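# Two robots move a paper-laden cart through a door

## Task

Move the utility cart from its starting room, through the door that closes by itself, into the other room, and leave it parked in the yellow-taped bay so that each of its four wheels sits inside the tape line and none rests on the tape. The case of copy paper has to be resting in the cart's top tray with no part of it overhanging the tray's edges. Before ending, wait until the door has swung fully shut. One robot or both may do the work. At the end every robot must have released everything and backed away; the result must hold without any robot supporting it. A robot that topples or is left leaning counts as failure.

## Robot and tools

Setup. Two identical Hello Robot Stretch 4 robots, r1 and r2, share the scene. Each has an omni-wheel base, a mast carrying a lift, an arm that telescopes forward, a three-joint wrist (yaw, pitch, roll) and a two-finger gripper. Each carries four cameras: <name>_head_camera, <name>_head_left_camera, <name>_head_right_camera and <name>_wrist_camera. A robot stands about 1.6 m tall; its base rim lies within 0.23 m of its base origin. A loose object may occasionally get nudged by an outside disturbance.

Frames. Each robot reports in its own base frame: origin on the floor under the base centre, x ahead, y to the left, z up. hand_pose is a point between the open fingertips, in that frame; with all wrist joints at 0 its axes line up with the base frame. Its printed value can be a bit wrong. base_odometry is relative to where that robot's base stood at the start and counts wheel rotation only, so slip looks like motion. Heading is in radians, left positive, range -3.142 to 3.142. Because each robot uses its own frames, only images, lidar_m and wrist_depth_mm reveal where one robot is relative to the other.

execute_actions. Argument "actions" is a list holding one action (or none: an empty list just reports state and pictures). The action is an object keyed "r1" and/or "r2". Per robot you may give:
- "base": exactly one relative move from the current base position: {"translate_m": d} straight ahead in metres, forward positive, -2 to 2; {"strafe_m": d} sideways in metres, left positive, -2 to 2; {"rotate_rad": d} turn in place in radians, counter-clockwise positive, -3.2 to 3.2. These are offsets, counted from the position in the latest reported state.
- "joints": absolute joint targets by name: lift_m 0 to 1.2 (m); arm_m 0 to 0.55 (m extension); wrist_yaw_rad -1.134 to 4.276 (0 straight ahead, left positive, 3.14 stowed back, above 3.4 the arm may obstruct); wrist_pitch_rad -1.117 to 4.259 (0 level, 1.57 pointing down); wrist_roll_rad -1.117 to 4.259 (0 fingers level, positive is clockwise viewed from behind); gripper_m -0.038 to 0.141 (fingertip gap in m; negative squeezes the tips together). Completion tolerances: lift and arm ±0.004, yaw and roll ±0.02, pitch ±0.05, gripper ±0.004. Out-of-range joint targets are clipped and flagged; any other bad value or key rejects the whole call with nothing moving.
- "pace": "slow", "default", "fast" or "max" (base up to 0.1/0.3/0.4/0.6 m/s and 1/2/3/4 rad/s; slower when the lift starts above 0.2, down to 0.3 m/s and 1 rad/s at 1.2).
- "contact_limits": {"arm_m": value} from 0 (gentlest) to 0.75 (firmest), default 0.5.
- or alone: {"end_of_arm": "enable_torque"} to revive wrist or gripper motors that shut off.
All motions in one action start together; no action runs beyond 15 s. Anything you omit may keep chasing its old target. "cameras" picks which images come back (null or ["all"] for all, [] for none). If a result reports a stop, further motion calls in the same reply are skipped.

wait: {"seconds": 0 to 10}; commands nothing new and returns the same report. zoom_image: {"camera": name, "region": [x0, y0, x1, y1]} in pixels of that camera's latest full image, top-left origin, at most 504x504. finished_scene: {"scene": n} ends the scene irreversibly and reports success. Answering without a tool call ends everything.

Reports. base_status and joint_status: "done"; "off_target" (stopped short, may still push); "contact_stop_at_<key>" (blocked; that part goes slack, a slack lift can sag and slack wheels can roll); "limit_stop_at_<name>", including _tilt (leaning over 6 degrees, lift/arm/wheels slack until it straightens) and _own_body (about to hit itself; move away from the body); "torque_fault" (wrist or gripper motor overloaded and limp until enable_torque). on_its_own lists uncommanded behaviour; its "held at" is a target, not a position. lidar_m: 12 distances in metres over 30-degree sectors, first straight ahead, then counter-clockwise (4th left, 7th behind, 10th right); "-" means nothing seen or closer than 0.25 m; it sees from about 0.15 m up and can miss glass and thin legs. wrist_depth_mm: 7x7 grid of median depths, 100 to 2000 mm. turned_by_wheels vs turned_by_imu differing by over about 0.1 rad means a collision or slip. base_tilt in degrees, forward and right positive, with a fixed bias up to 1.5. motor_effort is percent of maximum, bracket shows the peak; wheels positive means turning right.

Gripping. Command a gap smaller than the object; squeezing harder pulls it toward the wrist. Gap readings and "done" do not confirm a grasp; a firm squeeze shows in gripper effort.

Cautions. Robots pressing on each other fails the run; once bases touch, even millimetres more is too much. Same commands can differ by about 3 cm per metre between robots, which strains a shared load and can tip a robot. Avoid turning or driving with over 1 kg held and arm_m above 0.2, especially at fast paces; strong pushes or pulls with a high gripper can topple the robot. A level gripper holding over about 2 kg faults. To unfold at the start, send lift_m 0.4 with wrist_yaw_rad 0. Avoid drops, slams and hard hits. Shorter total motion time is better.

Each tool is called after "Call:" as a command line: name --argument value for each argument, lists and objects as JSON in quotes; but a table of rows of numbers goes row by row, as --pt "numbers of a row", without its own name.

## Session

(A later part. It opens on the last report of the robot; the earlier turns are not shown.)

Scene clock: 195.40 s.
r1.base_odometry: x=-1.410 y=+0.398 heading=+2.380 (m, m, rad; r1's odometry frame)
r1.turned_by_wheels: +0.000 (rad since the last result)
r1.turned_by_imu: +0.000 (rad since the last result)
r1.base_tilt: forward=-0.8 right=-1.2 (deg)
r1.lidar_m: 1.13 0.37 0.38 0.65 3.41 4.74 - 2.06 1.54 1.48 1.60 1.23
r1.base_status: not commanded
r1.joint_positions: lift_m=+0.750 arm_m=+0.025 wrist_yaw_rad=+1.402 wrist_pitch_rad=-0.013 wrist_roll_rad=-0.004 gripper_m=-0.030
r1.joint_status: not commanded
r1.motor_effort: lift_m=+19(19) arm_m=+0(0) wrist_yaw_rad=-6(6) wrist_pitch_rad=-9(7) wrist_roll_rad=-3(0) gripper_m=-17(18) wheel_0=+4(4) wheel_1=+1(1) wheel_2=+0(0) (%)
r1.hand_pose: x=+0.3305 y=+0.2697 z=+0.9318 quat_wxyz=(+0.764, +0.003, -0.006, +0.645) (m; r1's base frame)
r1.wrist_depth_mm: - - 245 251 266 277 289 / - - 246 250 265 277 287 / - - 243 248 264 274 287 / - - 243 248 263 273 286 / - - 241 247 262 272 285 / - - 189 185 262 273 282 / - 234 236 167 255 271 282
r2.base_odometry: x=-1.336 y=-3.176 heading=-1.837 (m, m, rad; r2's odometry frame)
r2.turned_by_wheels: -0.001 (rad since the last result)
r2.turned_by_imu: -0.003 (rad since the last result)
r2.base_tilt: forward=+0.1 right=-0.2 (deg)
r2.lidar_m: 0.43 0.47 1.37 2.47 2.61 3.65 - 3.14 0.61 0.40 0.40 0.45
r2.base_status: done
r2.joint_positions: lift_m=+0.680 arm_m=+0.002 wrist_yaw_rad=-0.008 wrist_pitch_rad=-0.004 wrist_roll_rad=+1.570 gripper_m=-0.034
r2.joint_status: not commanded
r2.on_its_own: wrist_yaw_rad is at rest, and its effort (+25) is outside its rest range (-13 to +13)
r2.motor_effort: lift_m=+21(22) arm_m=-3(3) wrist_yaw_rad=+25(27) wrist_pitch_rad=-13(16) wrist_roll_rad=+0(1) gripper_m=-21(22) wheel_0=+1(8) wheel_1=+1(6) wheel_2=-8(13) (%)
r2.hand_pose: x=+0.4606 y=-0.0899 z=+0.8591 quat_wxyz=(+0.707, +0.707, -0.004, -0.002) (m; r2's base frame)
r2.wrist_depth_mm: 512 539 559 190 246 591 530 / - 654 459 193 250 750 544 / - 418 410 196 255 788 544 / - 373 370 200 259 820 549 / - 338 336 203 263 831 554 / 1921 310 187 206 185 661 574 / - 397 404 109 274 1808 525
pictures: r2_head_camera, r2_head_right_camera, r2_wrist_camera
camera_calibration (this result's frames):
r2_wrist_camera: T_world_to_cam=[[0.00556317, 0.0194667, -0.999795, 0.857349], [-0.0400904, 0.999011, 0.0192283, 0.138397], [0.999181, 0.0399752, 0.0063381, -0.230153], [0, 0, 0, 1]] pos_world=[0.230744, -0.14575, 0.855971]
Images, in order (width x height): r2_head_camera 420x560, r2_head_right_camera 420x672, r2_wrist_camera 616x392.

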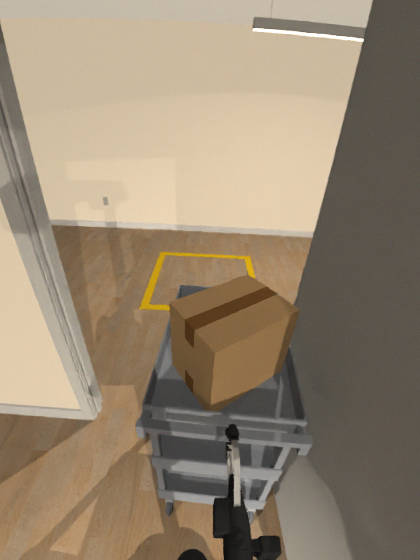

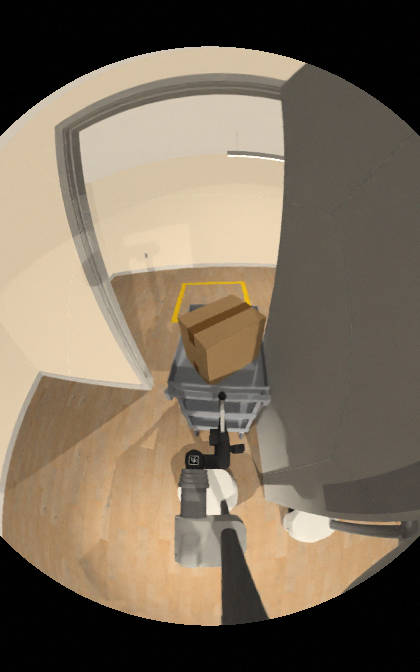

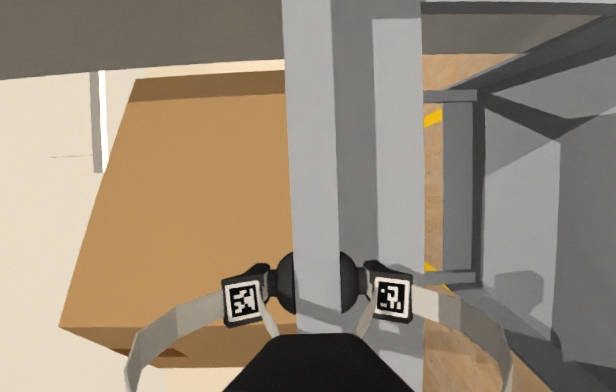

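Call:
execute_actions --actions '[{"r2":{"base":{"translate_m":0.2},"pace":"slow"}}]' --cameras '["r2_head_camera","r2_head_right_camera"]'

Scene clock: 202.63 s.
r1.base_odometry: x=-1.410 y=+0.398 heading=+2.380 (m, m, rad; r1's odometry frame)
r1.turned_by_wheels: +0.000 (rad since the last result)
r1.turned_by_imu: +0.000 (rad since the last result)
r1.base_tilt: forward=-0.8 right=-1.3 (deg)
r1.lidar_m: 1.13 0.36 0.35 3.21 3.41 4.71 - 2.06 1.54 1.48 1.59 1.24
r1.base_status: not commanded
r1.joint_positions: lift_m=+0.750 arm_m=+0.025 wrist_yaw_rad=+1.402 wrist_pitch_rad=-0.013 wrist_roll_rad=-0.004 gripper_m=-0.030
r1.joint_status: not commanded
r1.motor_effort: lift_m=+19(19) arm_m=+0(0) wrist_yaw_rad=-5(6) wrist_pitch_rad=-9(7) wrist_roll_rad=-2(0) gripper_m=-16(18) wheel_0=+4(4) wheel_1=+1(1) wheel_2=+0(1) (%)
r1.hand_pose: x=+0.3305 y=+0.2697 z=+0.9318 quat_wxyz=(+0.764, +0.003, -0.006, +0.645) (m; r1's base frame)
r1.wrist_depth_mm: - - 244 251 266 281 291 / - - 245 250 264 277 291 / - - 242 249 263 276 287 / - - 241 248 263 276 285 / - - 241 246 263 274 285 / - - 189 185 259 273 282 / - 234 236 167 254 270 283
r2.base_odometry: x=-1.388 y=-3.369 heading=-1.838 (m, m, rad; r2's odometry frame)
r2.turned_by_wheels: +0.000 (rad since the last result)
r2.turned_by_imu: -0.004 (rad since the last result)
r2.base_tilt: forward=+0.0 right=-0.3 (deg)
r2.lidar_m: 0.44 0.51 1.08 2.49 2.61 3.63 - 0.79 0.43 0.38 0.42 0.44
r2.base_status: done
r2.joint_positions: lift_m=+0.680 arm_m=+0.002 wrist_yaw_rad=-0.008 wrist_pitch_rad=-0.004 wrist_roll_rad=+1.570 gripper_m=-0.034
r2.joint_status: not commanded
r2.on_its_own: wrist_yaw_rad is at rest, and its effort (+24) is outside its rest range (-13 to +13)
r2.motor_effort: lift_m=+22(21) arm_m=-3(3) wrist_yaw_rad=+24(31) wrist_pitch_rad=-14(13) wrist_roll_rad=+0(0) gripper_m=-25(19) wheel_0=+1(4) wheel_1=+3(5) wheel_2=-7(14) (%)
r2.hand_pose: x=+0.4607 y=-0.0896 z=+0.8591 quat_wxyz=(+0.707, +0.707, -0.004, -0.001) (m; r2's base frame)
r2.wrist_depth_mm: 1281 603 492 170 226 778 525 / - 410 402 177 233 788 554 / - 377 373 185 243 809 549 / - 351 347 193 252 798 554 / - 327 327 202 262 759 549 / - 312 186 208 185 634 554 / - - - 109 290 1863 508
pictures: r2_head_camera, r2_head_right_camera
Images, in order (width x height): r2_head_camera 420x560, r2_head_right_camera 420x672.

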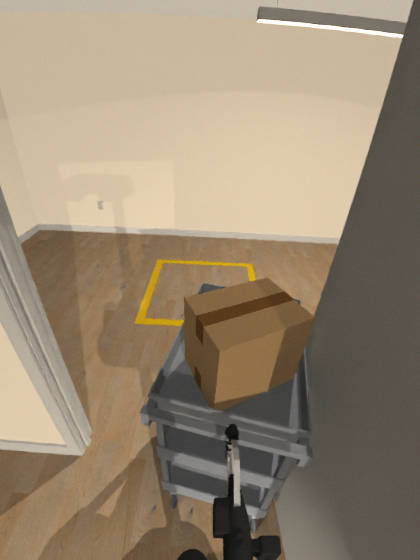

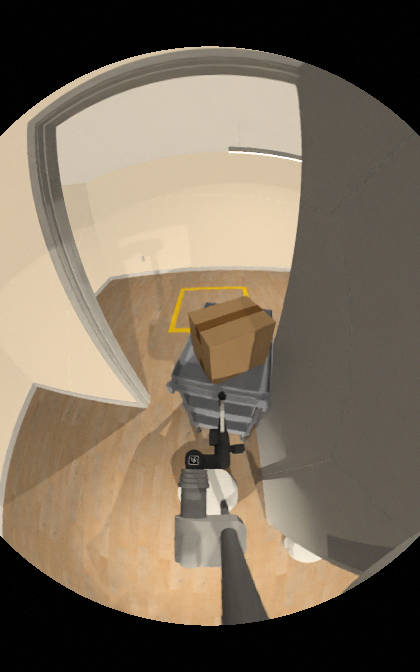

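Call:
execute_actions --actions '[{"r2":{"base":{"translate_m":0.25},"pace":"slow"}}]' --cameras '["r2_head_camera","r2_head_right_camera"]'

Scene clock: 216.47 s.
r1.base_odometry: x=-1.410 y=+0.398 heading=+2.380 (m, m, rad; r1's odometry frame)
r1.turned_by_wheels: +0.000 (rad since the last result)
r1.turned_by_imu: +0.000 (rad since the last result)
r1.base_tilt: forward=-0.8 right=-1.3 (deg)
r1.lidar_m: 1.13 0.36 0.37 3.21 3.43 4.73 - 2.05 1.56 1.50 1.58 1.27
r1.base_status: not commanded
r1.joint_positions: lift_m=+0.750 arm_m=+0.025 wrist_yaw_rad=+1.402 wrist_pitch_rad=-0.013 wrist_roll_rad=-0.004 gripper_m=-0.030
r1.joint_status: not commanded
r1.motor_effort: lift_m=+19(19) arm_m=+0(0) wrist_yaw_rad=-6(5) wrist_pitch_rad=-8(8) wrist_roll_rad=-1(1) gripper_m=-17(17) wheel_0=+4(4) wheel_1=+1(1) wheel_2=+0(0) (%)
r1.hand_pose: x=+0.3305 y=+0.2697 z=+0.9318 quat_wxyz=(+0.764, +0.003, -0.006, +0.645) (m; r1's base frame)
r1.wrist_depth_mm: - - 245 250 268 278 291 / - - 245 251 264 277 289 / - - 243 249 264 277 289 / - - 242 247 263 274 285 / - - 240 248 262 272 283 / - - 190 185 259 272 283 / - 233 236 168 255 271 279
r2.base_odometry: x=-1.454 y=-3.610 heading=-1.838 (m, m, rad; r2's odometry frame)
r2.turned_by_wheels: +0.000 (rad since the last result)
r2.turned_by_imu: -0.004 (rad since the last result)
r2.base_tilt: forward=+0.0 right=-0.2 (deg)
r2.lidar_m: 0.47 0.84 0.76 2.11 2.60 3.61 - 0.60 0.42 0.38 0.39 0.39
r2.base_status: done
r2.joint_positions: lift_m=+0.680 arm_m=+0.002 wrist_yaw_rad=-0.005 wrist_pitch_rad=-0.004 wrist_roll_rad=+1.570 gripper_m=-0.034
r2.joint_status: not commanded
r2.motor_effort: lift_m=+21(22) arm_m=-3(3) wrist_yaw_rad=+13(26) wrist_pitch_rad=-13(12) wrist_roll_rad=+0(0) gripper_m=-23(19) wheel_0=+2(4) wheel_1=+1(4) wheel_2=-6(13) (%)
r2.hand_pose: x=+0.4609 y=-0.0888 z=+0.8591 quat_wxyz=(+0.707, +0.707, -0.003, +0.000) (m; r2's base frame)
r2.wrist_depth_mm: - 370 366 146 200 715 539 / - 357 357 156 212 778 549 / 1756 343 343 169 228 798 549 / - 334 330 182 245 788 554 / - 320 320 198 264 1708 554 / - - 185 207 185 1618 525 / - - - 109 319 1863 1281
pictures: r2_head_camera, r2_head_right_camera
Images, in order (width x height): r2_head_camera 420x560, r2_head_right_camera 420x672.

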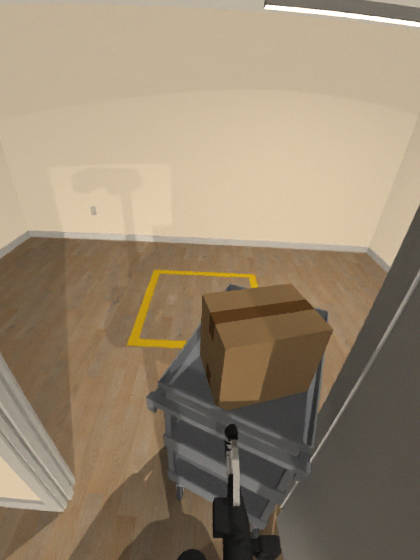

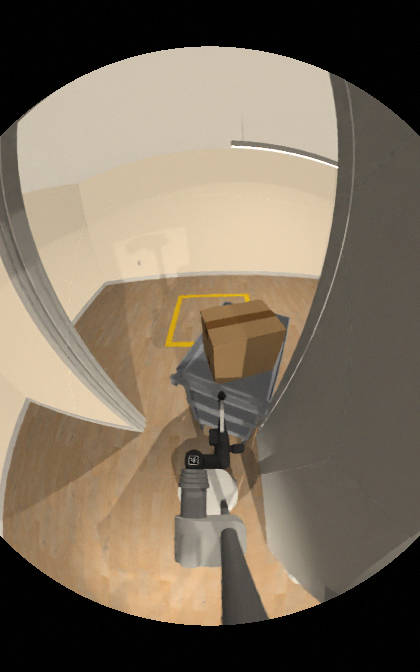

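Call:
execute_actions --actions '[{"r2":{"base":{"translate_m":0.25},"pace":"slow"}}]' --cameras '["r2_head_right_camera"]'

Scene clock: 222.40 s.
r1.base_odometry: x=-1.410 y=+0.398 heading=+2.380 (m, m, rad; r1's odometry frame)
r1.turned_by_wheels: +0.000 (rad since the last result)
r1.turned_by_imu: +0.000 (rad since the last result)
r1.base_tilt: forward=-0.9 right=-1.3 (deg)
r1.lidar_m: 1.16 0.34 0.36 3.21 3.42 4.71 - 2.08 1.53 1.49 1.58 1.28
r1.base_status: not commanded
r1.joint_positions: lift_m=+0.750 arm_m=+0.025 wrist_yaw_rad=+1.402 wrist_pitch_rad=-0.013 wrist_roll_rad=-0.004 gripper_m=-0.030
r1.joint_status: not commanded
r1.motor_effort: lift_m=+19(19) arm_m=+0(0) wrist_yaw_rad=-6(5) wrist_pitch_rad=-6(4) wrist_roll_rad=+0(2) gripper_m=-17(16) wheel_0=+4(4) wheel_1=+1(1) wheel_2=+0(0) (%)
r1.hand_pose: x=+0.3305 y=+0.2697 z=+0.9318 quat_wxyz=(+0.764, +0.003, -0.006, +0.645) (m; r1's base frame)
r1.wrist_depth_mm: - - 245 249 267 278 290 / - - 244 250 266 276 290 / - - 243 250 263 277 287 / - - 241 245 265 274 285 / - - 241 248 263 274 283 / - - 189 185 260 272 283 / - 234 235 167 254 270 281
r2.base_odometry: x=-1.520 y=-3.851 heading=-1.838 (m, m, rad; r2's odometry frame)
r2.turned_by_wheels: +0.000 (rad since the last result)
r2.turned_by_imu: -0.003 (rad since the last result)
r2.base_tilt: forward=+0.2 right=-0.2 (deg)
r2.lidar_m: 0.47 3.33 0.64 1.02 2.58 3.62 - 0.58 0.40 0.37 0.39 0.40
r2.base_status: done
r2.joint_positions: lift_m=+0.680 arm_m=+0.002 wrist_yaw_rad=-0.003 wrist_pitch_rad=-0.004 wrist_roll_rad=+1.570 gripper_m=-0.034
r2.joint_status: not commanded
r2.motor_effort: lift_m=+22(22) arm_m=-3(3) wrist_yaw_rad=+11(18) wrist_pitch_rad=-10(12) wrist_roll_rad=+0(0) gripper_m=-20(24) wheel_0=+4(6) wheel_1=+2(5) wheel_2=-7(12) (%)
r2.hand_pose: x=+0.4610 y=-0.0884 z=+0.8591 quat_wxyz=(+0.707, +0.707, -0.003, +0.000) (m; r2's base frame)
r2.wrist_depth_mm: - 325 324 120 178 676 544 / - 322 322 131 193 723 544 / - 320 322 147 213 768 549 / - 319 317 168 237 741 549 / - 319 317 190 267 1808 539 / - - 185 208 185 1576 500 / - - - 109 394 399 402
pictures: r2_head_right_camera
Images, in order (width x height): r2_head_right_camera 420x672.

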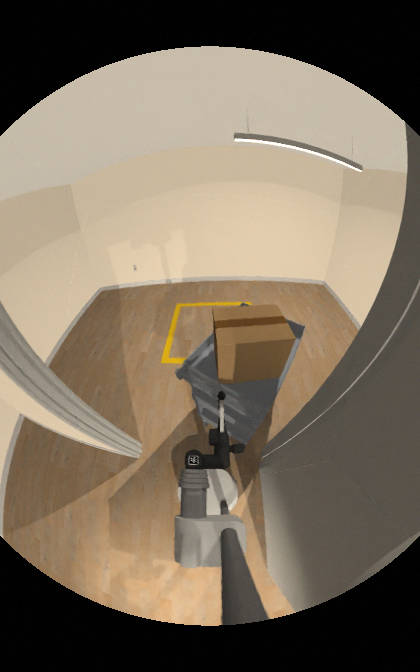

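Call:
execute_actions --actions '[{"r2":{"base":{"translate_m":0.15},"joints":{"wrist_yaw_rad":-0.18},"pace":"slow"}}]' --cameras '[]'

Call:
execute_actions --actions '[{"r2":{"base":{"translate_m":0.15},"joints":{"wrist_yaw_rad":-0.36},"pace":"slow"}}]' --cameras '[]'

Call:
execute_actions --actions '[{"r2":{"base":{"rotate_rad":-0.3},"pace":"slow"}}]' --cameras '["r2_head_right_camera"]'

Scene clock: 229.13 s.
r1.base_odometry: x=-1.410 y=+0.398 heading=+2.380 (m, m, rad; r1's odometry frame)
r1.turned_by_wheels: +0.000 (rad since the last result)
r1.turned_by_imu: +0.000 (rad since the last result)
r1.base_tilt: forward=-0.9 right=-1.3 (deg)
r1.lidar_m: 1.19 0.37 0.35 3.22 3.42 4.70 - 2.08 1.55 1.49 1.58 1.25
r1.base_status: not commanded
r1.joint_positions: lift_m=+0.750 arm_m=+0.025 wrist_yaw_rad=+1.402 wrist_pitch_rad=-0.013 wrist_roll_rad=-0.004 gripper_m=-0.030
r1.joint_status: not commanded
r1.motor_effort: lift_m=+19(19) arm_m=+0(0) wrist_yaw_rad=-6(6) wrist_pitch_rad=-7(7) wrist_roll_rad=-1(1) gripper_m=-19(19) wheel_0=+4(4) wheel_1=+1(1) wheel_2=+0(0) (%)
r1.hand_pose: x=+0.3305 y=+0.2697 z=+0.9318 quat_wxyz=(+0.764, +0.003, -0.006, +0.645) (m; r1's base frame)
r1.wrist_depth_mm: - - 246 250 265 279 290 / - - 244 250 265 277 289 / - - 244 249 265 274 285 / - - 243 247 263 274 286 / - - 241 247 262 273 282 / - - 190 186 258 272 281 / - 232 236 167 255 270 281
r2.base_odometry: x=-1.560 y=-3.995 heading=-1.838 (m, m, rad; r2's odometry frame)
r2.turned_by_wheels: +0.000 (rad since the last result)
r2.turned_by_imu: -0.003 (rad since the last result)
r2.base_tilt: forward=+0.0 right=-0.3 (deg)
r2.lidar_m: 0.46 3.17 0.59 0.59 2.59 3.59 - 0.58 0.40 0.37 0.41 0.38
r2.base_status: done
r2.joint_positions: lift_m=+0.680 arm_m=+0.002 wrist_yaw_rad=-0.187 wrist_pitch_rad=-0.004 wrist_roll_rad=+1.570 gripper_m=-0.034
r2.joint_status: all done
r2.on_its_own: wrist_yaw_rad is at rest, and its effort (+21) is outside its rest range (-13 to +13)
r2.motor_effort: lift_m=+21(21) arm_m=-3(3) wrist_yaw_rad=+21(61) wrist_pitch_rad=-9(13) wrist_roll_rad=+1(0) gripper_m=-21(21) wheel_0=+1(16) wheel_1=+3(5) wheel_2=-6(13) (%)
r2.hand_pose: x=+0.4401 y=-0.1395 z=+0.8592 quat_wxyz=(+0.704, +0.704, -0.067, -0.064) (m; r2's base frame)
r2.wrist_depth_mm: - 364 359 142 196 715 544 / - 351 349 152 209 768 549 / - 340 340 166 224 809 549 / - 330 327 179 242 768 554 / 1983 320 317 196 260 1863 549 / - - 185 207 185 1618 517 / - - - 109 322 1863 1308
pictures: none
No camera images: the call's "cameras" was empty. Leave "cameras" out to get every camera's image.

Scene clock: 231.90 s.
r1.base_odometry: x=-1.410 y=+0.398 heading=+2.380 (m, m, rad; r1's odometry frame)
r1.turned_by_wheels: +0.000 (rad since the last result)
r1.turned_by_imu: +0.000 (rad since the last result)
r1.base_tilt: forward=-0.9 right=-1.3 (deg)
r1.lidar_m: 1.15 0.37 0.36 3.22 3.43 4.71 - 2.03 1.54 1.48 1.58 1.28
r1.base_status: not commanded
r1.joint_positions: lift_m=+0.750 arm_m=+0.025 wrist_yaw_rad=+1.402 wrist_pitch_rad=-0.013 wrist_roll_rad=-0.004 gripper_m=-0.030
r1.joint_status: not commanded
r1.motor_effort: lift_m=+19(19) arm_m=+0(0) wrist_yaw_rad=-7(6) wrist_pitch_rad=-9(7) wrist_roll_rad=+0(2) gripper_m=-15(19) wheel_0=+4(4) wheel_1=+1(1) wheel_2=+0(0) (%)
r1.hand_pose: x=+0.3305 y=+0.2697 z=+0.9318 quat_wxyz=(+0.764, +0.003, -0.006, +0.645) (m; r1's base frame)
r1.wrist_depth_mm: - - 245 251 266 278 290 / - - 243 249 266 277 286 / - - 242 249 265 276 287 / - - 242 247 263 276 283 / - - 241 247 262 274 283 / - - 189 185 259 271 282 / - 232 236 167 255 272 279
r2.base_odometry: x=-1.599 y=-4.139 heading=-1.839 (m, m, rad; r2's odometry frame)
r2.turned_by_wheels: +0.000 (rad since the last result)
r2.turned_by_imu: -0.002 (rad since the last result)
r2.base_tilt: forward=+0.0 right=-0.2 (deg)
r2.lidar_m: 0.46 3.03 2.54 0.56 2.59 3.59 - 0.54 0.40 0.38 0.39 0.40
r2.base_status: done
r2.joint_positions: lift_m=+0.680 arm_m=+0.002 wrist_yaw_rad=-0.367 wrist_pitch_rad=-0.004 wrist_roll_rad=+1.570 gripper_m=-0.034
r2.joint_status: all done
r2.on_its_own: wrist_yaw_rad is at rest, and its effort (+22) is outside its rest range (-13 to +13)
r2.motor_effort: lift_m=+21(22) arm_m=-3(3) wrist_yaw_rad=+22(60) wrist_pitch_rad=-11(12) wrist_roll_rad=+0(0) gripper_m=-21(20) wheel_0=+1(14) wheel_1=+2(6) wheel_2=-8(14) (%)
r2.hand_pose: x=+0.4107 y=-0.1851 z=+0.8591 quat_wxyz=(+0.696, +0.695, -0.130, -0.128) (m; r2's base frame)
r2.wrist_depth_mm: - 410 407 159 213 715 539 / - 384 382 167 224 788 554 / - 359 359 178 236 809 544 / - 342 342 187 248 809 544 / - 325 324 198 259 759 554 / - 317 185 206 185 621 535 / - - - 109 297 1863 854
pictures: none
No camera images: the call's "cameras" was empty. Leave "cameras" out to get every camera's image.

Scene clock: 233.27 s.
r1.base_odometry: x=-1.410 y=+0.398 heading=+2.380 (m, m, rad; r1's odometry frame)
r1.turned_by_wheels: +0.000 (rad since the last result)
r1.turned_by_imu: +0.000 (rad since the last result)
r1.base_tilt: forward=-0.9 right=-1.2 (deg)
r1.lidar_m: 1.15 0.33 0.33 3.22 3.41 4.71 - 2.06 1.54 1.51 1.61 1.25
r1.base_status: not commanded
r1.joint_positions: lift_m=+0.750 arm_m=+0.025 wrist_yaw_rad=+1.402 wrist_pitch_rad=-0.013 wrist_roll_rad=-0.004 gripper_m=-0.030
r1.joint_status: not commanded
r1.motor_effort: lift_m=+19(19) arm_m=+0(0) wrist_yaw_rad=-6(6) wrist_pitch_rad=-9(8) wrist_roll_rad=-1(1) gripper_m=-17(17) wheel_0=+4(4) wheel_1=+1(1) wheel_2=+0(0) (%)
r1.hand_pose: x=+0.3305 y=+0.2697 z=+0.9318 quat_wxyz=(+0.764, +0.003, -0.006, +0.645) (m; r1's base frame)
r1.wrist_depth_mm: - - 246 250 266 279 291 / - - 244 250 266 278 290 / - - 243 248 264 277 286 / - - 242 247 263 274 285 / - - 240 246 260 272 283 / - - 190 185 259 272 283 / - 233 235 167 254 270 282
r2.base_odometry: x=-1.599 y=-4.140 heading=-2.138 (m, m, rad; r2's odometry frame)
r2.turned_by_wheels: -0.299 (rad since the last result)
r2.turned_by_imu: -0.300 (rad since the last result)
r2.base_tilt: forward=+0.0 right=-0.2 (deg)
r2.lidar_m: 0.38 2.87 2.88 0.59 0.57 2.84 - 0.86 0.46 0.38 0.42 0.42
r2.base_status: done
r2.joint_positions: lift_m=+0.680 arm_m=+0.002 wrist_yaw_rad=-0.353 wrist_pitch_rad=-0.004 wrist_roll_rad=+1.570 gripper_m=-0.034
r2.joint_status: not commanded
r2.on_its_own: wrist_yaw_rad is at rest, and its effort (-18) is outside its rest range (-13 to +13)
r2.motor_effort: lift_m=+21(21) arm_m=-3(3) wrist_yaw_rad=-18(43) wrist_pitch_rad=-14(13) wrist_roll_rad=+0(1) gripper_m=-19(23) wheel_0=+3(11) wheel_1=+2(7) wheel_2=+6(12) (%)
r2.hand_pose: x=+0.4133 y=-0.1819 z=+0.8591 quat_wxyz=(+0.697, +0.696, -0.126, -0.123) (m; r2's base frame)
r2.wrist_depth_mm: - - - 258 283 291 297 / - - - 278 279 1756 1138 / - - 496 214 273 778 554 / - 436 418 210 268 809 554 / - 362 359 206 264 820 559 / - 317 186 202 185 715 569 / 1118 291 291 109 256 759 574
pictures: r2_head_right_camera
Images, in order (width x height): r2_head_right_camera 420x672.

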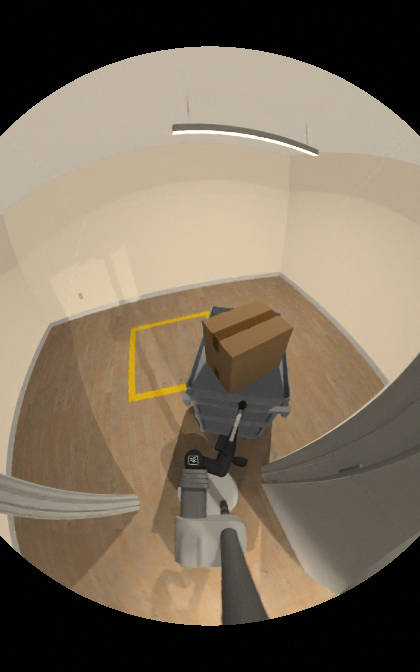

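Call:
execute_actions --actions '[{"r2":{"base":{"translate_m":0.5}}}]' --cameras '["r2_head_right_camera"]'

Call:
execute_actions --actions '[{"r1":{"joints":{"gripper_m":0.12}},"r2":{"base":{"translate_m":0.2}}}]' --cameras '["r2_head_right_camera","r1_head_left_camera"]'

Scene clock: 239.80 s.
r1.base_odometry: x=-1.410 y=+0.398 heading=+2.380 (m, m, rad; r1's odometry frame)
r1.turned_by_wheels: +0.000 (rad since the last result)
r1.turned_by_imu: +0.000 (rad since the last result)
r1.base_tilt: forward=-0.8 right=-1.2 (deg)
r1.lidar_m: 1.14 0.36 0.37 3.22 3.39 4.70 - 2.03 1.54 1.50 1.58 1.25
r1.base_status: not commanded
r1.joint_positions: lift_m=+0.750 arm_m=+0.025 wrist_yaw_rad=+1.402 wrist_pitch_rad=-0.013 wrist_roll_rad=-0.004 gripper_m=-0.030
r1.joint_status: not commanded
r1.motor_effort: lift_m=+19(19) arm_m=+0(0) wrist_yaw_rad=-5(5) wrist_pitch_rad=-8(7) wrist_roll_rad=-1(3) gripper_m=-15(18) wheel_0=+4(4) wheel_1=+1(1) wheel_2=-1(1) (%)
r1.hand_pose: x=+0.3305 y=+0.2697 z=+0.9318 quat_wxyz=(+0.764, +0.003, -0.006, +0.645) (m; r1's base frame)
r1.wrist_depth_mm: - - 245 251 267 281 293 / - - 243 251 264 278 290 / - - 242 250 264 276 286 / - - 242 248 263 274 287 / - - 239 247 260 274 285 / - - 189 185 258 273 283 / - 234 236 167 255 271 281
r2.base_odometry: x=-1.868 y=-4.561 heading=-2.138 (m, m, rad; r2's odometry frame)
r2.turned_by_wheels: +0.000 (rad since the last result)
r2.turned_by_imu: -0.006 (rad since the last result)
r2.base_tilt: forward=+0.0 right=-0.2 (deg)
r2.lidar_m: 0.41 2.41 2.77 2.60 0.84 0.83 - 0.60 0.51 0.82 0.46 0.42
r2.base_status: done
r2.joint_positions: lift_m=+0.680 arm_m=+0.002 wrist_yaw_rad=-0.365 wrist_pitch_rad=-0.004 wrist_roll_rad=+1.570 gripper_m=-0.034
r2.joint_status: not commanded
r2.on_its_own: wrist_yaw_rad is at rest, and its effort (+16) is outside its rest range (-13 to +13)
r2.motor_effort: lift_m=+21(21) arm_m=-3(3) wrist_yaw_rad=+16(34) wrist_pitch_rad=-12(12) wrist_roll_rad=+1(2) gripper_m=-23(22) wheel_0=+0(10) wheel_1=+1(7) wheel_2=-3(17) (%)
r2.hand_pose: x=+0.4112 y=-0.1846 z=+0.8592 quat_wxyz=(+0.696, +0.695, -0.130, -0.127) (m; r2's base frame)
r2.wrist_depth_mm: - - - 260 259 842 1078 / - - - 201 260 1756 535 / - 466 439 201 259 798 549 / - 389 387 201 260 820 544 / - 345 342 202 263 820 564 / 1983 309 185 202 185 715 580 / - 319 319 108 263 1863 554
pictures: r2_head_right_camera
Images, in order (width x height): r2_head_right_camera 420x672.

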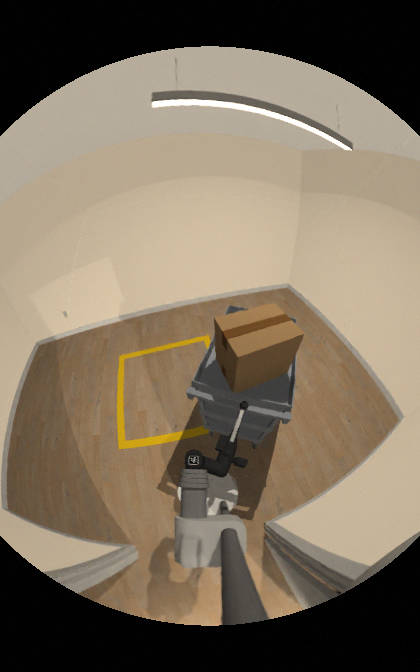

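Scene clock: 242.07 s.
r1.base_odometry: x=-1.410 y=+0.398 heading=+2.380 (m, m, rad; r1's odometry frame)
r1.turned_by_wheels: +0.000 (rad since the last result)
r1.turned_by_imu: +0.000 (rad since the last result)
r1.base_tilt: forward=-0.9 right=-1.2 (deg)
r1.lidar_m: 1.21 0.75 0.60 3.22 3.41 4.76 - 2.04 1.52 1.47 1.59 1.26
r1.base_status: not commanded
r1.joint_positions: lift_m=+0.750 arm_m=+0.025 wrist_yaw_rad=+1.400 wrist_pitch_rad=-0.013 wrist_roll_rad=-0.004 gripper_m=+0.120
r1.joint_status: all done
r1.motor_effort: lift_m=+19(19) arm_m=+0(0) wrist_yaw_rad=-1(13) wrist_pitch_rad=-7(8) wrist_roll_rad=-2(2) gripper_m=-2(18) wheel_0=+3(4) wheel_1=+1(1) wheel_2=+0(1) (%)
r1.hand_pose: x=+0.3310 y=+0.2695 z=+0.9318 quat_wxyz=(+0.765, +0.002, -0.006, +0.644) (m; r1's base frame)
r1.wrist_depth_mm: - - - 535 525 500 492 / - - - 525 517 504 488 / - - - 521 512 500 480 / - - - 512 508 492 480 / - - - 525 508 488 484 / - - 521 517 220 496 484 / - - - 148 500 488 477
r2.base_odometry: x=-1.975 y=-4.730 heading=-2.138 (m, m, rad; r2's odometry frame)
r2.turned_by_wheels: +0.000 (rad since the last result)
r2.turned_by_imu: -0.002 (rad since the last result)
r2.base_tilt: forward=+0.0 right=-0.1 (deg)
r2.lidar_m: 0.42 2.21 2.56 2.65 1.27 0.98 1.71 0.65 0.71 1.20 0.44 0.42
r2.base_status: done
r2.joint_positions: lift_m=+0.680 arm_m=+0.002 wrist_yaw_rad=-0.364 wrist_pitch_rad=-0.004 wrist_roll_rad=+1.570 gripper_m=-0.034
r2.joint_status: not commanded
r2.motor_effort: lift_m=+21(22) arm_m=-3(3) wrist_yaw_rad=+12(31) wrist_pitch_rad=-14(13) wrist_roll_rad=+0(1) gripper_m=-22(28) wheel_0=+0(6) wheel_1=+0(5) wheel_2=-2(18) (%)
r2.hand_pose: x=+0.4113 y=-0.1844 z=+0.8591 quat_wxyz=(+0.696, +0.695, -0.129, -0.127) (m; r2's base frame)
r2.wrist_depth_mm: - - - 250 251 1618 1138 / - - 473 195 253 831 535 / - 436 421 197 257 798 549 / - 379 375 199 258 809 554 / - 340 336 201 260 820 559 / 1983 309 185 204 185 676 569 / - 349 355 109 267 1863 539
pictures: r1_head_left_camera, r2_head_right_camera
Images, in order (width x height): r1_head_left_camera 420x672, r2_head_right_camera 420x672.

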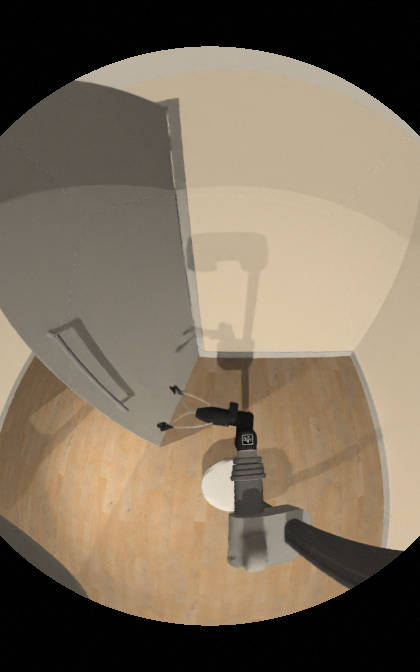

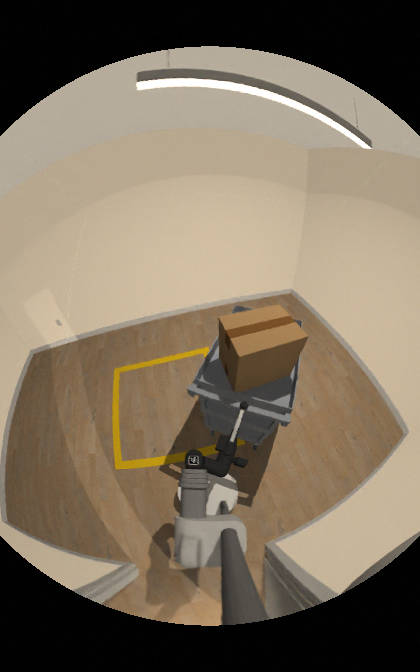

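Call:
execute_actions --actions '[{"r2":{"base":{"rotate_rad":-0.3},"pace":"slow"}}]' --cameras '[]'

Call:
execute_actions --actions '[{"r2":{"base":{"strafe_m":0.35},"pace":"slow"}}]' --cameras '[]'

Call:
execute_actions --actions '[{"r2":{"base":{"rotate_rad":-0.4},"pace":"slow"}}]' --cameras '[]'

Call:
execute_actions --actions '[{"r2":{"base":{"strafe_m":0.45},"pace":"slow"}}]' --cameras '["r2_head_right_camera"]'

Scene clock: 248.90 s.
r1.base_odometry: x=-1.410 y=+0.398 heading=+2.380 (m, m, rad; r1's odometry frame)
r1.turned_by_wheels: +0.000 (rad since the last result)
r1.turned_by_imu: +0.000 (rad since the last result)
r1.base_tilt: forward=-0.8 right=-1.2 (deg)
r1.lidar_m: 1.20 1.31 1.86 3.21 3.42 4.74 - 2.03 1.55 1.48 1.57 1.26
r1.base_status: not commanded
r1.joint_positions: lift_m=+0.750 arm_m=+0.025 wrist_yaw_rad=+1.400 wrist_pitch_rad=-0.013 wrist_roll_rad=-0.004 gripper_m=+0.120
r1.joint_status: not commanded
r1.motor_effort: lift_m=+19(19) arm_m=+0(0) wrist_yaw_rad=+0(0) wrist_pitch_rad=-9(9) wrist_roll_rad=-1(3) gripper_m=-2(2) wheel_0=+3(3) wheel_1=+1(1) wheel_2=+0(0) (%)
r1.hand_pose: x=+0.3310 y=+0.2695 z=+0.9318 quat_wxyz=(+0.765, +0.002, -0.006, +0.644) (m; r1's base frame)
r1.wrist_depth_mm: - - - - - 1661 1205 / - - - - - 1708 1229 / - - - - - 1708 1229 / - - - - - 1661 1182 / - - - - - 1708 1205 / - - - - 220 1576 1229 / - - - 148 - 1464 1160
r2.base_odometry: x=-1.975 y=-4.730 heading=-2.437 (m, m, rad; r2's odometry frame)
r2.turned_by_wheels: -0.299 (rad since the last result)
r2.turned_by_imu: -0.302 (rad since the last result)
r2.base_tilt: forward=+0.0 right=-0.3 (deg)
r2.lidar_m: 0.35 2.20 2.26 2.80 2.63 0.98 0.73 0.68 0.64 0.85 2.01 0.45
r2.base_status: done
r2.joint_positions: lift_m=+0.680 arm_m=+0.002 wrist_yaw_rad=-0.352 wrist_pitch_rad=-0.004 wrist_roll_rad=+1.570 gripper_m=-0.034
r2.joint_status: not commanded
r2.on_its_own: wrist_yaw_rad is at rest, and its effort (-24) is outside its rest range (-13 to +13)
r2.motor_effort: lift_m=+22(21) arm_m=-3(3) wrist_yaw_rad=-24(41) wrist_pitch_rad=-14(13) wrist_roll_rad=+1(1) gripper_m=-24(24) wheel_0=+3(12) wheel_1=+2(4) wheel_2=+8(13) (%)
r2.hand_pose: x=+0.4136 y=-0.1815 z=+0.8591 quat_wxyz=(+0.697, +0.696, -0.125, -0.122) (m; r2's base frame)
r2.wrist_depth_mm: 1708 1708 1808 279 1808 1708 1160 / 1921 1983 1983 315 332 340 338 / - - - 297 307 1808 504 / - - 525 227 290 778 554 / - 433 413 211 270 820 549 / - 338 186 200 185 723 574 / 297 274 291 108 243 768 574
pictures: none
No camera images: the call's "cameras" was empty. Leave "cameras" out to get every camera's image.

Scene clock: 253.53 s.
r1.base_odometry: x=-1.410 y=+0.398 heading=+2.380 (m, m, rad; r1's odometry frame)
r1.turned_by_wheels: +0.000 (rad since the last result)
r1.turned_by_imu: +0.000 (rad since the last result)
r1.base_tilt: forward=-0.8 right=-1.2 (deg)
r1.lidar_m: 1.22 1.28 1.85 3.22 3.41 4.71 - 2.08 1.57 1.50 1.56 1.26
r1.base_status: not commanded
r1.joint_positions: lift_m=+0.750 arm_m=+0.025 wrist_yaw_rad=+1.400 wrist_pitch_rad=-0.013 wrist_roll_rad=-0.004 gripper_m=+0.120
r1.joint_status: not commanded
r1.motor_effort: lift_m=+19(19) arm_m=+0(0) wrist_yaw_rad=+0(1) wrist_pitch_rad=-7(7) wrist_roll_rad=-1(2) gripper_m=-2(3) wheel_0=+3(3) wheel_1=+1(1) wheel_2=+0(0) (%)
r1.hand_pose: x=+0.3310 y=+0.2695 z=+0.9318 quat_wxyz=(+0.765, +0.002, -0.006, +0.644) (m; r1's base frame)
r1.wrist_depth_mm: - - - - - 1661 1205 / - - - - - 1708 1205 / - - - - - 1661 1229 / - - - - - 1618 1205 / - - - - - 1618 1205 / - - - - 220 1499 1205 / - - - 148 - 1464 1160
r2.base_odometry: x=-1.749 y=-4.997 heading=-2.437 (m, m, rad; r2's odometry frame)
r2.turned_by_wheels: +0.000 (rad since the last result)
r2.turned_by_imu: -0.003 (rad since the last result)
r2.base_tilt: forward=+0.0 right=-0.1 (deg)
r2.lidar_m: 0.42 2.02 2.08 2.50 2.36 1.21 0.93 0.86 0.89 1.07 0.45 0.41
r2.base_status: done
r2.joint_positions: lift_m=+0.680 arm_m=+0.002 wrist_yaw_rad=-0.367 wrist_pitch_rad=-0.004 wrist_roll_rad=+1.570 gripper_m=-0.034
r2.joint_status: not commanded
r2.on_its_own: wrist_yaw_rad is at rest, and its effort (+19) is outside its rest range (-13 to +13)
r2.motor_effort: lift_m=+21(22) arm_m=-3(4) wrist_yaw_rad=+19(32) wrist_pitch_rad=-11(13) wrist_roll_rad=+1(0) gripper_m=-21(23) wheel_0=-5(12) wheel_1=+2(7) wheel_2=+0(6) (%)
r2.hand_pose: x=+0.4108 y=-0.1850 z=+0.8591 quat_wxyz=(+0.696, +0.695, -0.130, -0.128) (m; r2's base frame)
r2.wrist_depth_mm: - - - 246 247 1618 1098 / - - 466 192 250 798 539 / - 427 415 195 254 798 549 / - 375 370 198 258 809 554 / - 338 338 201 260 820 554 / 1921 310 184 204 186 668 569 / - 366 368 109 268 1863 530
pictures: none
No camera images: the call's "cameras" was empty. Leave "cameras" out to get every camera's image.

Scene clock: 255.07 s.
r1.base_odometry: x=-1.410 y=+0.398 heading=+2.380 (m, m, rad; r1's odometry frame)
r1.turned_by_wheels: +0.000 (rad since the last result)
r1.turned_by_imu: +0.000 (rad since the last result)
r1.base_tilt: forward=-0.9 right=-1.2 (deg)
r1.lidar_m: 1.23 1.33 1.85 3.22 3.43 4.71 - 2.04 1.56 1.50 1.59 1.25
r1.base_status: not commanded
r1.joint_positions: lift_m=+0.750 arm_m=+0.025 wrist_yaw_rad=+1.400 wrist_pitch_rad=-0.013 wrist_roll_rad=-0.004 gripper_m=+0.120
r1.joint_status: not commanded
r1.motor_effort: lift_m=+19(19) arm_m=+0(0) wrist_yaw_rad=-1(0) wrist_pitch_rad=-7(8) wrist_roll_rad=-1(1) gripper_m=+1(0) wheel_0=+3(3) wheel_1=+1(1) wheel_2=+0(0) (%)
r1.hand_pose: x=+0.3310 y=+0.2695 z=+0.9318 quat_wxyz=(+0.765, +0.002, -0.006, +0.644) (m; r1's base frame)
r1.wrist_depth_mm: - - - - - 1708 1182 / - - - - - 1661 1229 / - - - - - 1661 1182 / - - - - - 1708 1182 / - - - - - 1618 1205 / - - - - 220 1537 1160 / - - - 148 - 1499 1182
r2.base_odometry: x=-1.749 y=-4.997 heading=-2.836 (m, m, rad; r2's odometry frame)
r2.turned_by_wheels: -0.399 (rad since the last result)
r2.turned_by_imu: -0.401 (rad since the last result)
r2.base_tilt: forward=+0.2 right=-0.3 (deg)
r2.lidar_m: 0.34 2.07 2.01 2.16 2.41 2.34 1.05 0.90 0.86 0.94 1.26 0.44
r2.base_status: done
r2.joint_positions: lift_m=+0.680 arm_m=+0.002 wrist_yaw_rad=-0.359 wrist_pitch_rad=-0.004 wrist_roll_rad=+1.570 gripper_m=-0.034
r2.joint_status: not commanded
r2.motor_effort: lift_m=+22(22) arm_m=-4(4) wrist_yaw_rad=-2(53) wrist_pitch_rad=-11(15) wrist_roll_rad=+1(2) gripper_m=-22(27) wheel_0=+4(12) wheel_1=+2(6) wheel_2=+3(15) (%)
r2.hand_pose: x=+0.4122 y=-0.1833 z=+0.8591 quat_wxyz=(+0.696, +0.695, -0.128, -0.125) (m; r2's base frame)
r2.wrist_depth_mm: - - - - - 1708 1182 / - - - 309 - 1499 1138 / - - - 320 340 1576 809 / - - - 236 300 1863 525 / - - 462 213 273 759 554 / - 355 185 200 185 723 569 / 312 276 297 109 236 768 569
pictures: none
No camera images: the call's "cameras" was empty. Leave "cameras" out to get every camera's image.

Scene clock: 260.70 s.
r1.base_odometry: x=-1.410 y=+0.398 heading=+2.380 (m, m, rad; r1's odometry frame)
r1.turned_by_wheels: +0.000 (rad since the last result)
r1.turned_by_imu: +0.000 (rad since the last result)
r1.base_tilt: forward=-0.8 right=-1.2 (deg)
r1.lidar_m: 1.21 1.31 1.82 3.21 3.44 4.74 - 2.07 1.53 1.49 1.59 1.27
r1.base_status: not commanded
r1.joint_positions: lift_m=+0.750 arm_m=+0.025 wrist_yaw_rad=+1.400 wrist_pitch_rad=-0.013 wrist_roll_rad=-0.004 gripper_m=+0.120
r1.joint_status: not commanded
r1.motor_effort: lift_m=+19(19) arm_m=+0(0) wrist_yaw_rad=-1(1) wrist_pitch_rad=-8(7) wrist_roll_rad=-1(1) gripper_m=+0(2) wheel_0=+3(3) wheel_1=+1(1) wheel_2=+0(0) (%)
r1.hand_pose: x=+0.3310 y=+0.2695 z=+0.9318 quat_wxyz=(+0.765, +0.002, -0.006, +0.644) (m; r1's base frame)
r1.wrist_depth_mm: - - - - - 1661 1205 / - - - - - 1708 1205 / - - - - - 1661 1229 / - - - - - 1661 1182 / - - - - - 1708 1182 / - - - - 220 1499 1205 / - - - 148 - 1464 1160
r2.base_odometry: x=-1.614 y=-5.426 heading=-2.837 (m, m, rad; r2's odometry frame)
r2.turned_by_wheels: -0.001 (rad since the last result)
r2.turned_by_imu: -0.005 (rad since the last result)
r2.base_tilt: forward=+0.1 right=+0.0 (deg)
r2.lidar_m: 0.41 1.68 1.64 1.78 2.14 2.08 1.55 1.18 1.24 1.33 0.43 0.41
r2.base_status: done
r2.joint_positions: lift_m=+0.680 arm_m=+0.002 wrist_yaw_rad=-0.366 wrist_pitch_rad=-0.004 wrist_roll_rad=+1.570 gripper_m=-0.034
r2.joint_status: not commanded
r2.on_its_own: wrist_yaw_rad is at rest, and its effort (+18) is outside its rest range (-13 to +13)
r2.motor_effort: lift_m=+21(21) arm_m=-4(4) wrist_yaw_rad=+18(40) wrist_pitch_rad=-12(14) wrist_roll_rad=+0(1) gripper_m=-22(24) wheel_0=-8(13) wheel_1=+1(6) wheel_2=-3(3) (%)
r2.hand_pose: x=+0.4111 y=-0.1848 z=+0.8590 quat_wxyz=(+0.696, +0.695, -0.130, -0.127) (m; r2's base frame)
r2.wrist_depth_mm: - - - 183 239 1708 1118 / - - 449 187 242 778 559 / - 415 399 191 249 788 549 / - 368 364 195 253 820 549 / - 334 334 198 258 820 559 / - 307 185 203 185 668 569 / - 397 404 109 271 1863 525
pictures: r2_head_right_camera
Images, in order (width x height): r2_head_right_camera 420x672.

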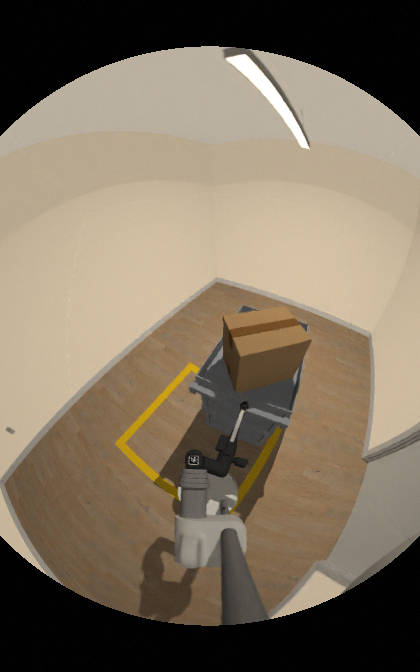

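Call:
execute_actions --actions '[{"r2":{"base":{"strafe_m":0.27},"pace":"slow"}}]' --cameras '[]'

Call:
execute_actions --actions '[{"r2":{"base":{"translate_m":-0.33}}}]' --cameras '[]'

Call:
execute_actions --actions '[{"r2":{"base":{"strafe_m":0.14},"pace":"slow"}}]' --cameras '["r2_head_right_camera","r2_head_camera","r2_head_left_camera"]'

Scene clock: 268.53 s.
r1.base_odometry: x=-1.410 y=+0.398 heading=+2.380 (m, m, rad; r1's odometry frame)
r1.turned_by_wheels: +0.000 (rad since the last result)
r1.turned_by_imu: +0.000 (rad since the last result)
r1.base_tilt: forward=-0.7 right=-1.3 (deg)
r1.lidar_m: 1.22 1.28 1.85 3.23 3.42 4.73 - 2.07 1.53 1.49 1.60 1.27
r1.base_status: not commanded
r1.joint_positions: lift_m=+0.750 arm_m=+0.025 wrist_yaw_rad=+1.400 wrist_pitch_rad=-0.013 wrist_roll_rad=-0.004 gripper_m=+0.120
r1.joint_status: not commanded
r1.motor_effort: lift_m=+19(19) arm_m=+0(0) wrist_yaw_rad=+0(1) wrist_pitch_rad=-6(7) wrist_roll_rad=+0(1) gripper_m=-3(1) wheel_0=+3(3) wheel_1=+1(1) wheel_2=+0(1) (%)
r1.hand_pose: x=+0.3310 y=+0.2695 z=+0.9318 quat_wxyz=(+0.765, +0.002, -0.006, +0.644) (m; r1's base frame)
r1.wrist_depth_mm: - - - - - 1661 1205 / - - - - - 1661 1229 / - - - - - 1576 1229 / - - - - - 1708 1229 / - - - - - 1661 1182 / - - - - 219 1537 1182 / - - - 148 - 1464 1160
r2.base_odometry: x=-1.533 y=-5.683 heading=-2.838 (m, m, rad; r2's odometry frame)
r2.turned_by_wheels: +0.000 (rad since the last result)
r2.turned_by_imu: -0.004 (rad since the last result)
r2.base_tilt: forward=+0.1 right=-0.1 (deg)
r2.lidar_m: 0.46 1.46 1.42 1.51 1.99 1.94 1.85 1.42 1.38 1.57 0.38 0.35
r2.base_status: done
r2.joint_positions: lift_m=+0.680 arm_m=+0.002 wrist_yaw_rad=-0.364 wrist_pitch_rad=-0.003 wrist_roll_rad=+1.570 gripper_m=-0.034
r2.joint_status: not commanded
r2.motor_effort: lift_m=+21(21) arm_m=-4(4) wrist_yaw_rad=+13(20) wrist_pitch_rad=-15(15) wrist_roll_rad=+0(1) gripper_m=-19(26) wheel_0=-8(12) wheel_1=+2(6) wheel_2=+0(3) (%)
r2.hand_pose: x=+0.4113 y=-0.1844 z=+0.8589 quat_wxyz=(+0.696, +0.695, -0.129, -0.127) (m; r2's base frame)
r2.wrist_depth_mm: - 351 349 135 190 715 539 / - 340 340 146 204 723 549 / - 334 336 160 220 798 549 / - 325 325 176 239 759 549 / 1983 317 319 193 258 1808 559 / - - 185 205 185 1576 525 / - - - 109 1921 1808 842
pictures: none
No camera images: the call's "cameras" was empty. Leave "cameras" out to get every camera's image.

Scene clock: 271.10 s.
r1.base_odometry: x=-1.410 y=+0.398 heading=+2.380 (m, m, rad; r1's odometry frame)
r1.turned_by_wheels: +0.000 (rad since the last result)
r1.turned_by_imu: +0.000 (rad since the last result)
r1.base_tilt: forward=-0.9 right=-1.2 (deg)
r1.lidar_m: 1.19 1.30 1.85 3.22 3.44 4.76 - 2.08 1.54 1.48 1.60 1.25
r1.base_status: not commanded
r1.joint_positions: lift_m=+0.750 arm_m=+0.025 wrist_yaw_rad=+1.400 wrist_pitch_rad=-0.013 wrist_roll_rad=-0.004 gripper_m=+0.120
r1.joint_status: not commanded
r1.motor_effort: lift_m=+19(19) arm_m=+0(0) wrist_yaw_rad=+0(0) wrist_pitch_rad=-8(8) wrist_roll_rad=-2(2) gripper_m=+0(1) wheel_0=+3(3) wheel_1=+1(1) wheel_2=-1(0) (%)
r1.hand_pose: x=+0.3310 y=+0.2695 z=+0.9318 quat_wxyz=(+0.765, +0.002, -0.006, +0.644) (m; r1's base frame)
r1.wrist_depth_mm: - - - - - 1661 1205 / - - - - - 1618 1205 / - - - - - 1708 1205 / - - - - - 1708 1205 / - - - - - 1661 1229 / - - - - 220 1537 1205 / - - - 148 - 1464 1182
r2.base_odometry: x=-1.218 y=-5.584 heading=-2.837 (m, m, rad; r2's odometry frame)
r2.turned_by_wheels: +0.000 (rad since the last result)
r2.turned_by_imu: +0.001 (rad since the last result)
r2.base_tilt: forward=+0.0 right=-0.2 (deg)
r2.lidar_m: 0.43 1.65 1.61 1.71 1.71 1.68 1.60 1.22 1.19 1.37 0.43 0.40
r2.base_status: done
r2.joint_positions: lift_m=+0.680 arm_m=+0.002 wrist_yaw_rad=-0.353 wrist_pitch_rad=-0.004 wrist_roll_rad=+1.570 gripper_m=-0.034
r2.joint_status: not commanded
r2.on_its_own: wrist_yaw_rad is at rest, and its effort (-18) is outside its rest range (-13 to +13)
r2.motor_effort: lift_m=+21(22) arm_m=-4(4) wrist_yaw_rad=-18(25) wrist_pitch_rad=-13(14) wrist_roll_rad=+0(0) gripper_m=-20(22) wheel_0=+1(13) wheel_1=-2(7) wheel_2=+3(18) (%)
r2.hand_pose: x=+0.4134 y=-0.1818 z=+0.8591 quat_wxyz=(+0.697, +0.696, -0.126, -0.123) (m; r2's base frame)
r2.wrist_depth_mm: - - - 172 229 1618 517 / - 430 415 180 234 778 549 / - 387 382 184 241 809 544 / - 353 351 191 251 809 559 / - 329 327 198 259 820 564 / - 314 185 203 185 640 559 / - - - 109 277 1863 512
pictures: none
No camera images: the call's "cameras" was empty. Leave "cameras" out to get every camera's image.

Scene clock: 273.67 s.
r1.base_odometry: x=-1.410 y=+0.398 heading=+2.380 (m, m, rad; r1's odometry frame)
r1.turned_by_wheels: +0.000 (rad since the last result)
r1.turned_by_imu: +0.000 (rad since the last result)
r1.base_tilt: forward=-0.9 right=-1.2 (deg)
r1.lidar_m: 1.22 1.31 1.86 3.23 3.42 4.73 - 2.04 1.55 1.47 1.59 1.25
r1.base_status: not commanded
r1.joint_positions: lift_m=+0.750 arm_m=+0.025 wrist_yaw_rad=+1.400 wrist_pitch_rad=-0.013 wrist_roll_rad=-0.004 gripper_m=+0.120
r1.joint_status: not commanded
r1.motor_effort: lift_m=+19(19) arm_m=+0(0) wrist_yaw_rad=-1(0) wrist_pitch_rad=-5(8) wrist_roll_rad=+0(3) gripper_m=+1(3) wheel_0=+3(3) wheel_1=+1(1) wheel_2=-1(1) (%)
r1.hand_pose: x=+0.3310 y=+0.2695 z=+0.9318 quat_wxyz=(+0.765, +0.002, -0.006, +0.644) (m; r1's base frame)
r1.wrist_depth_mm: - - - - - 1661 1205 / - - - - - 1661 1205 / - - - - - 1708 1205 / - - - - - 1618 1229 / - - - - - 1661 1205 / - - - - 220 1537 1205 / - - - 148 - 1464 1182
r2.base_odometry: x=-1.177 y=-5.718 heading=-2.838 (m, m, rad; r2's odometry frame)
r2.turned_by_wheels: -0.001 (rad since the last result)
r2.turned_by_imu: -0.002 (rad since the last result)
r2.base_tilt: forward=+0.1 right=-0.2 (deg)
r2.lidar_m: 0.45 1.53 1.49 1.60 1.63 1.60 1.71 1.34 1.30 1.47 0.39 0.39
r2.base_status: done
r2.joint_positions: lift_m=+0.680 arm_m=+0.002 wrist_yaw_rad=-0.368 wrist_pitch_rad=-0.004 wrist_roll_rad=+1.570 gripper_m=-0.034
r2.joint_status: not commanded
r2.on_its_own: wrist_yaw_rad is at rest, and its effort (+22) is outside its rest range (-13 to +13)
r2.motor_effort: lift_m=+22(21) arm_m=-4(4) wrist_yaw_rad=+22(24) wrist_pitch_rad=-13(14) wrist_roll_rad=-1(0) gripper_m=-24(23) wheel_0=-7(12) wheel_1=+1(5) wheel_2=-1(2) (%)
r2.hand_pose: x=+0.4107 y=-0.1853 z=+0.8590 quat_wxyz=(+0.696, +0.695, -0.131, -0.128) (m; r2's base frame)
r2.wrist_depth_mm: - 399 399 154 210 732 549 / - 377 377 163 220 778 554 / - 357 353 175 231 798 549 / - 340 338 185 246 820 554 / - 320 320 196 257 759 559 / - 314 185 204 185 1537 530 / - - - 109 298 1808 866
pictures: r2_head_camera, r2_head_left_camera, r2_head_right_camera
Images, in order (width x height): r2_head_camera 420x560, r2_head_left_camera 420x672, r2_head_right_camera 420x672.

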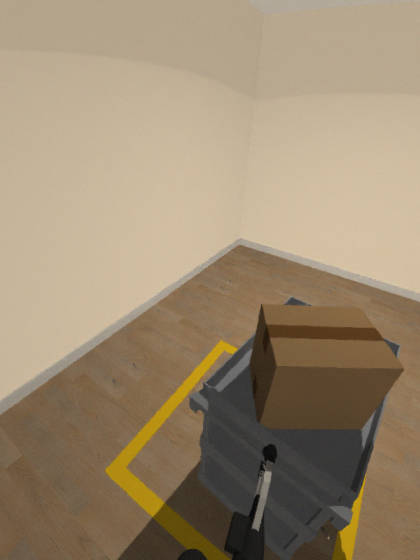

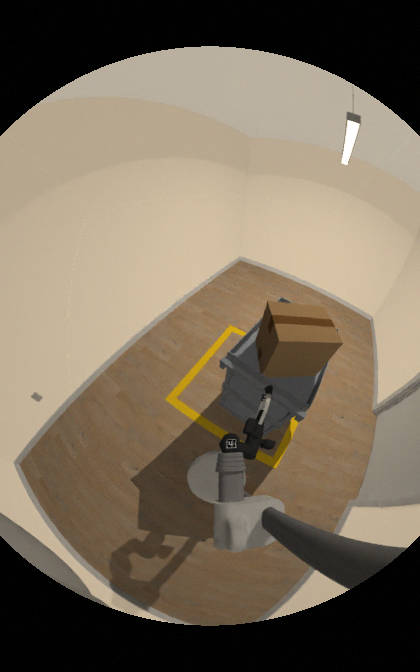

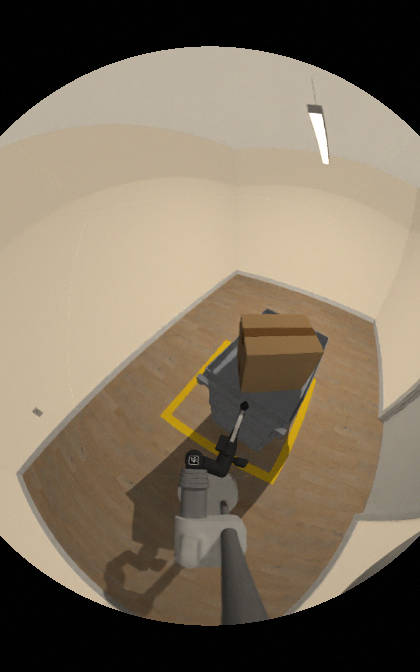

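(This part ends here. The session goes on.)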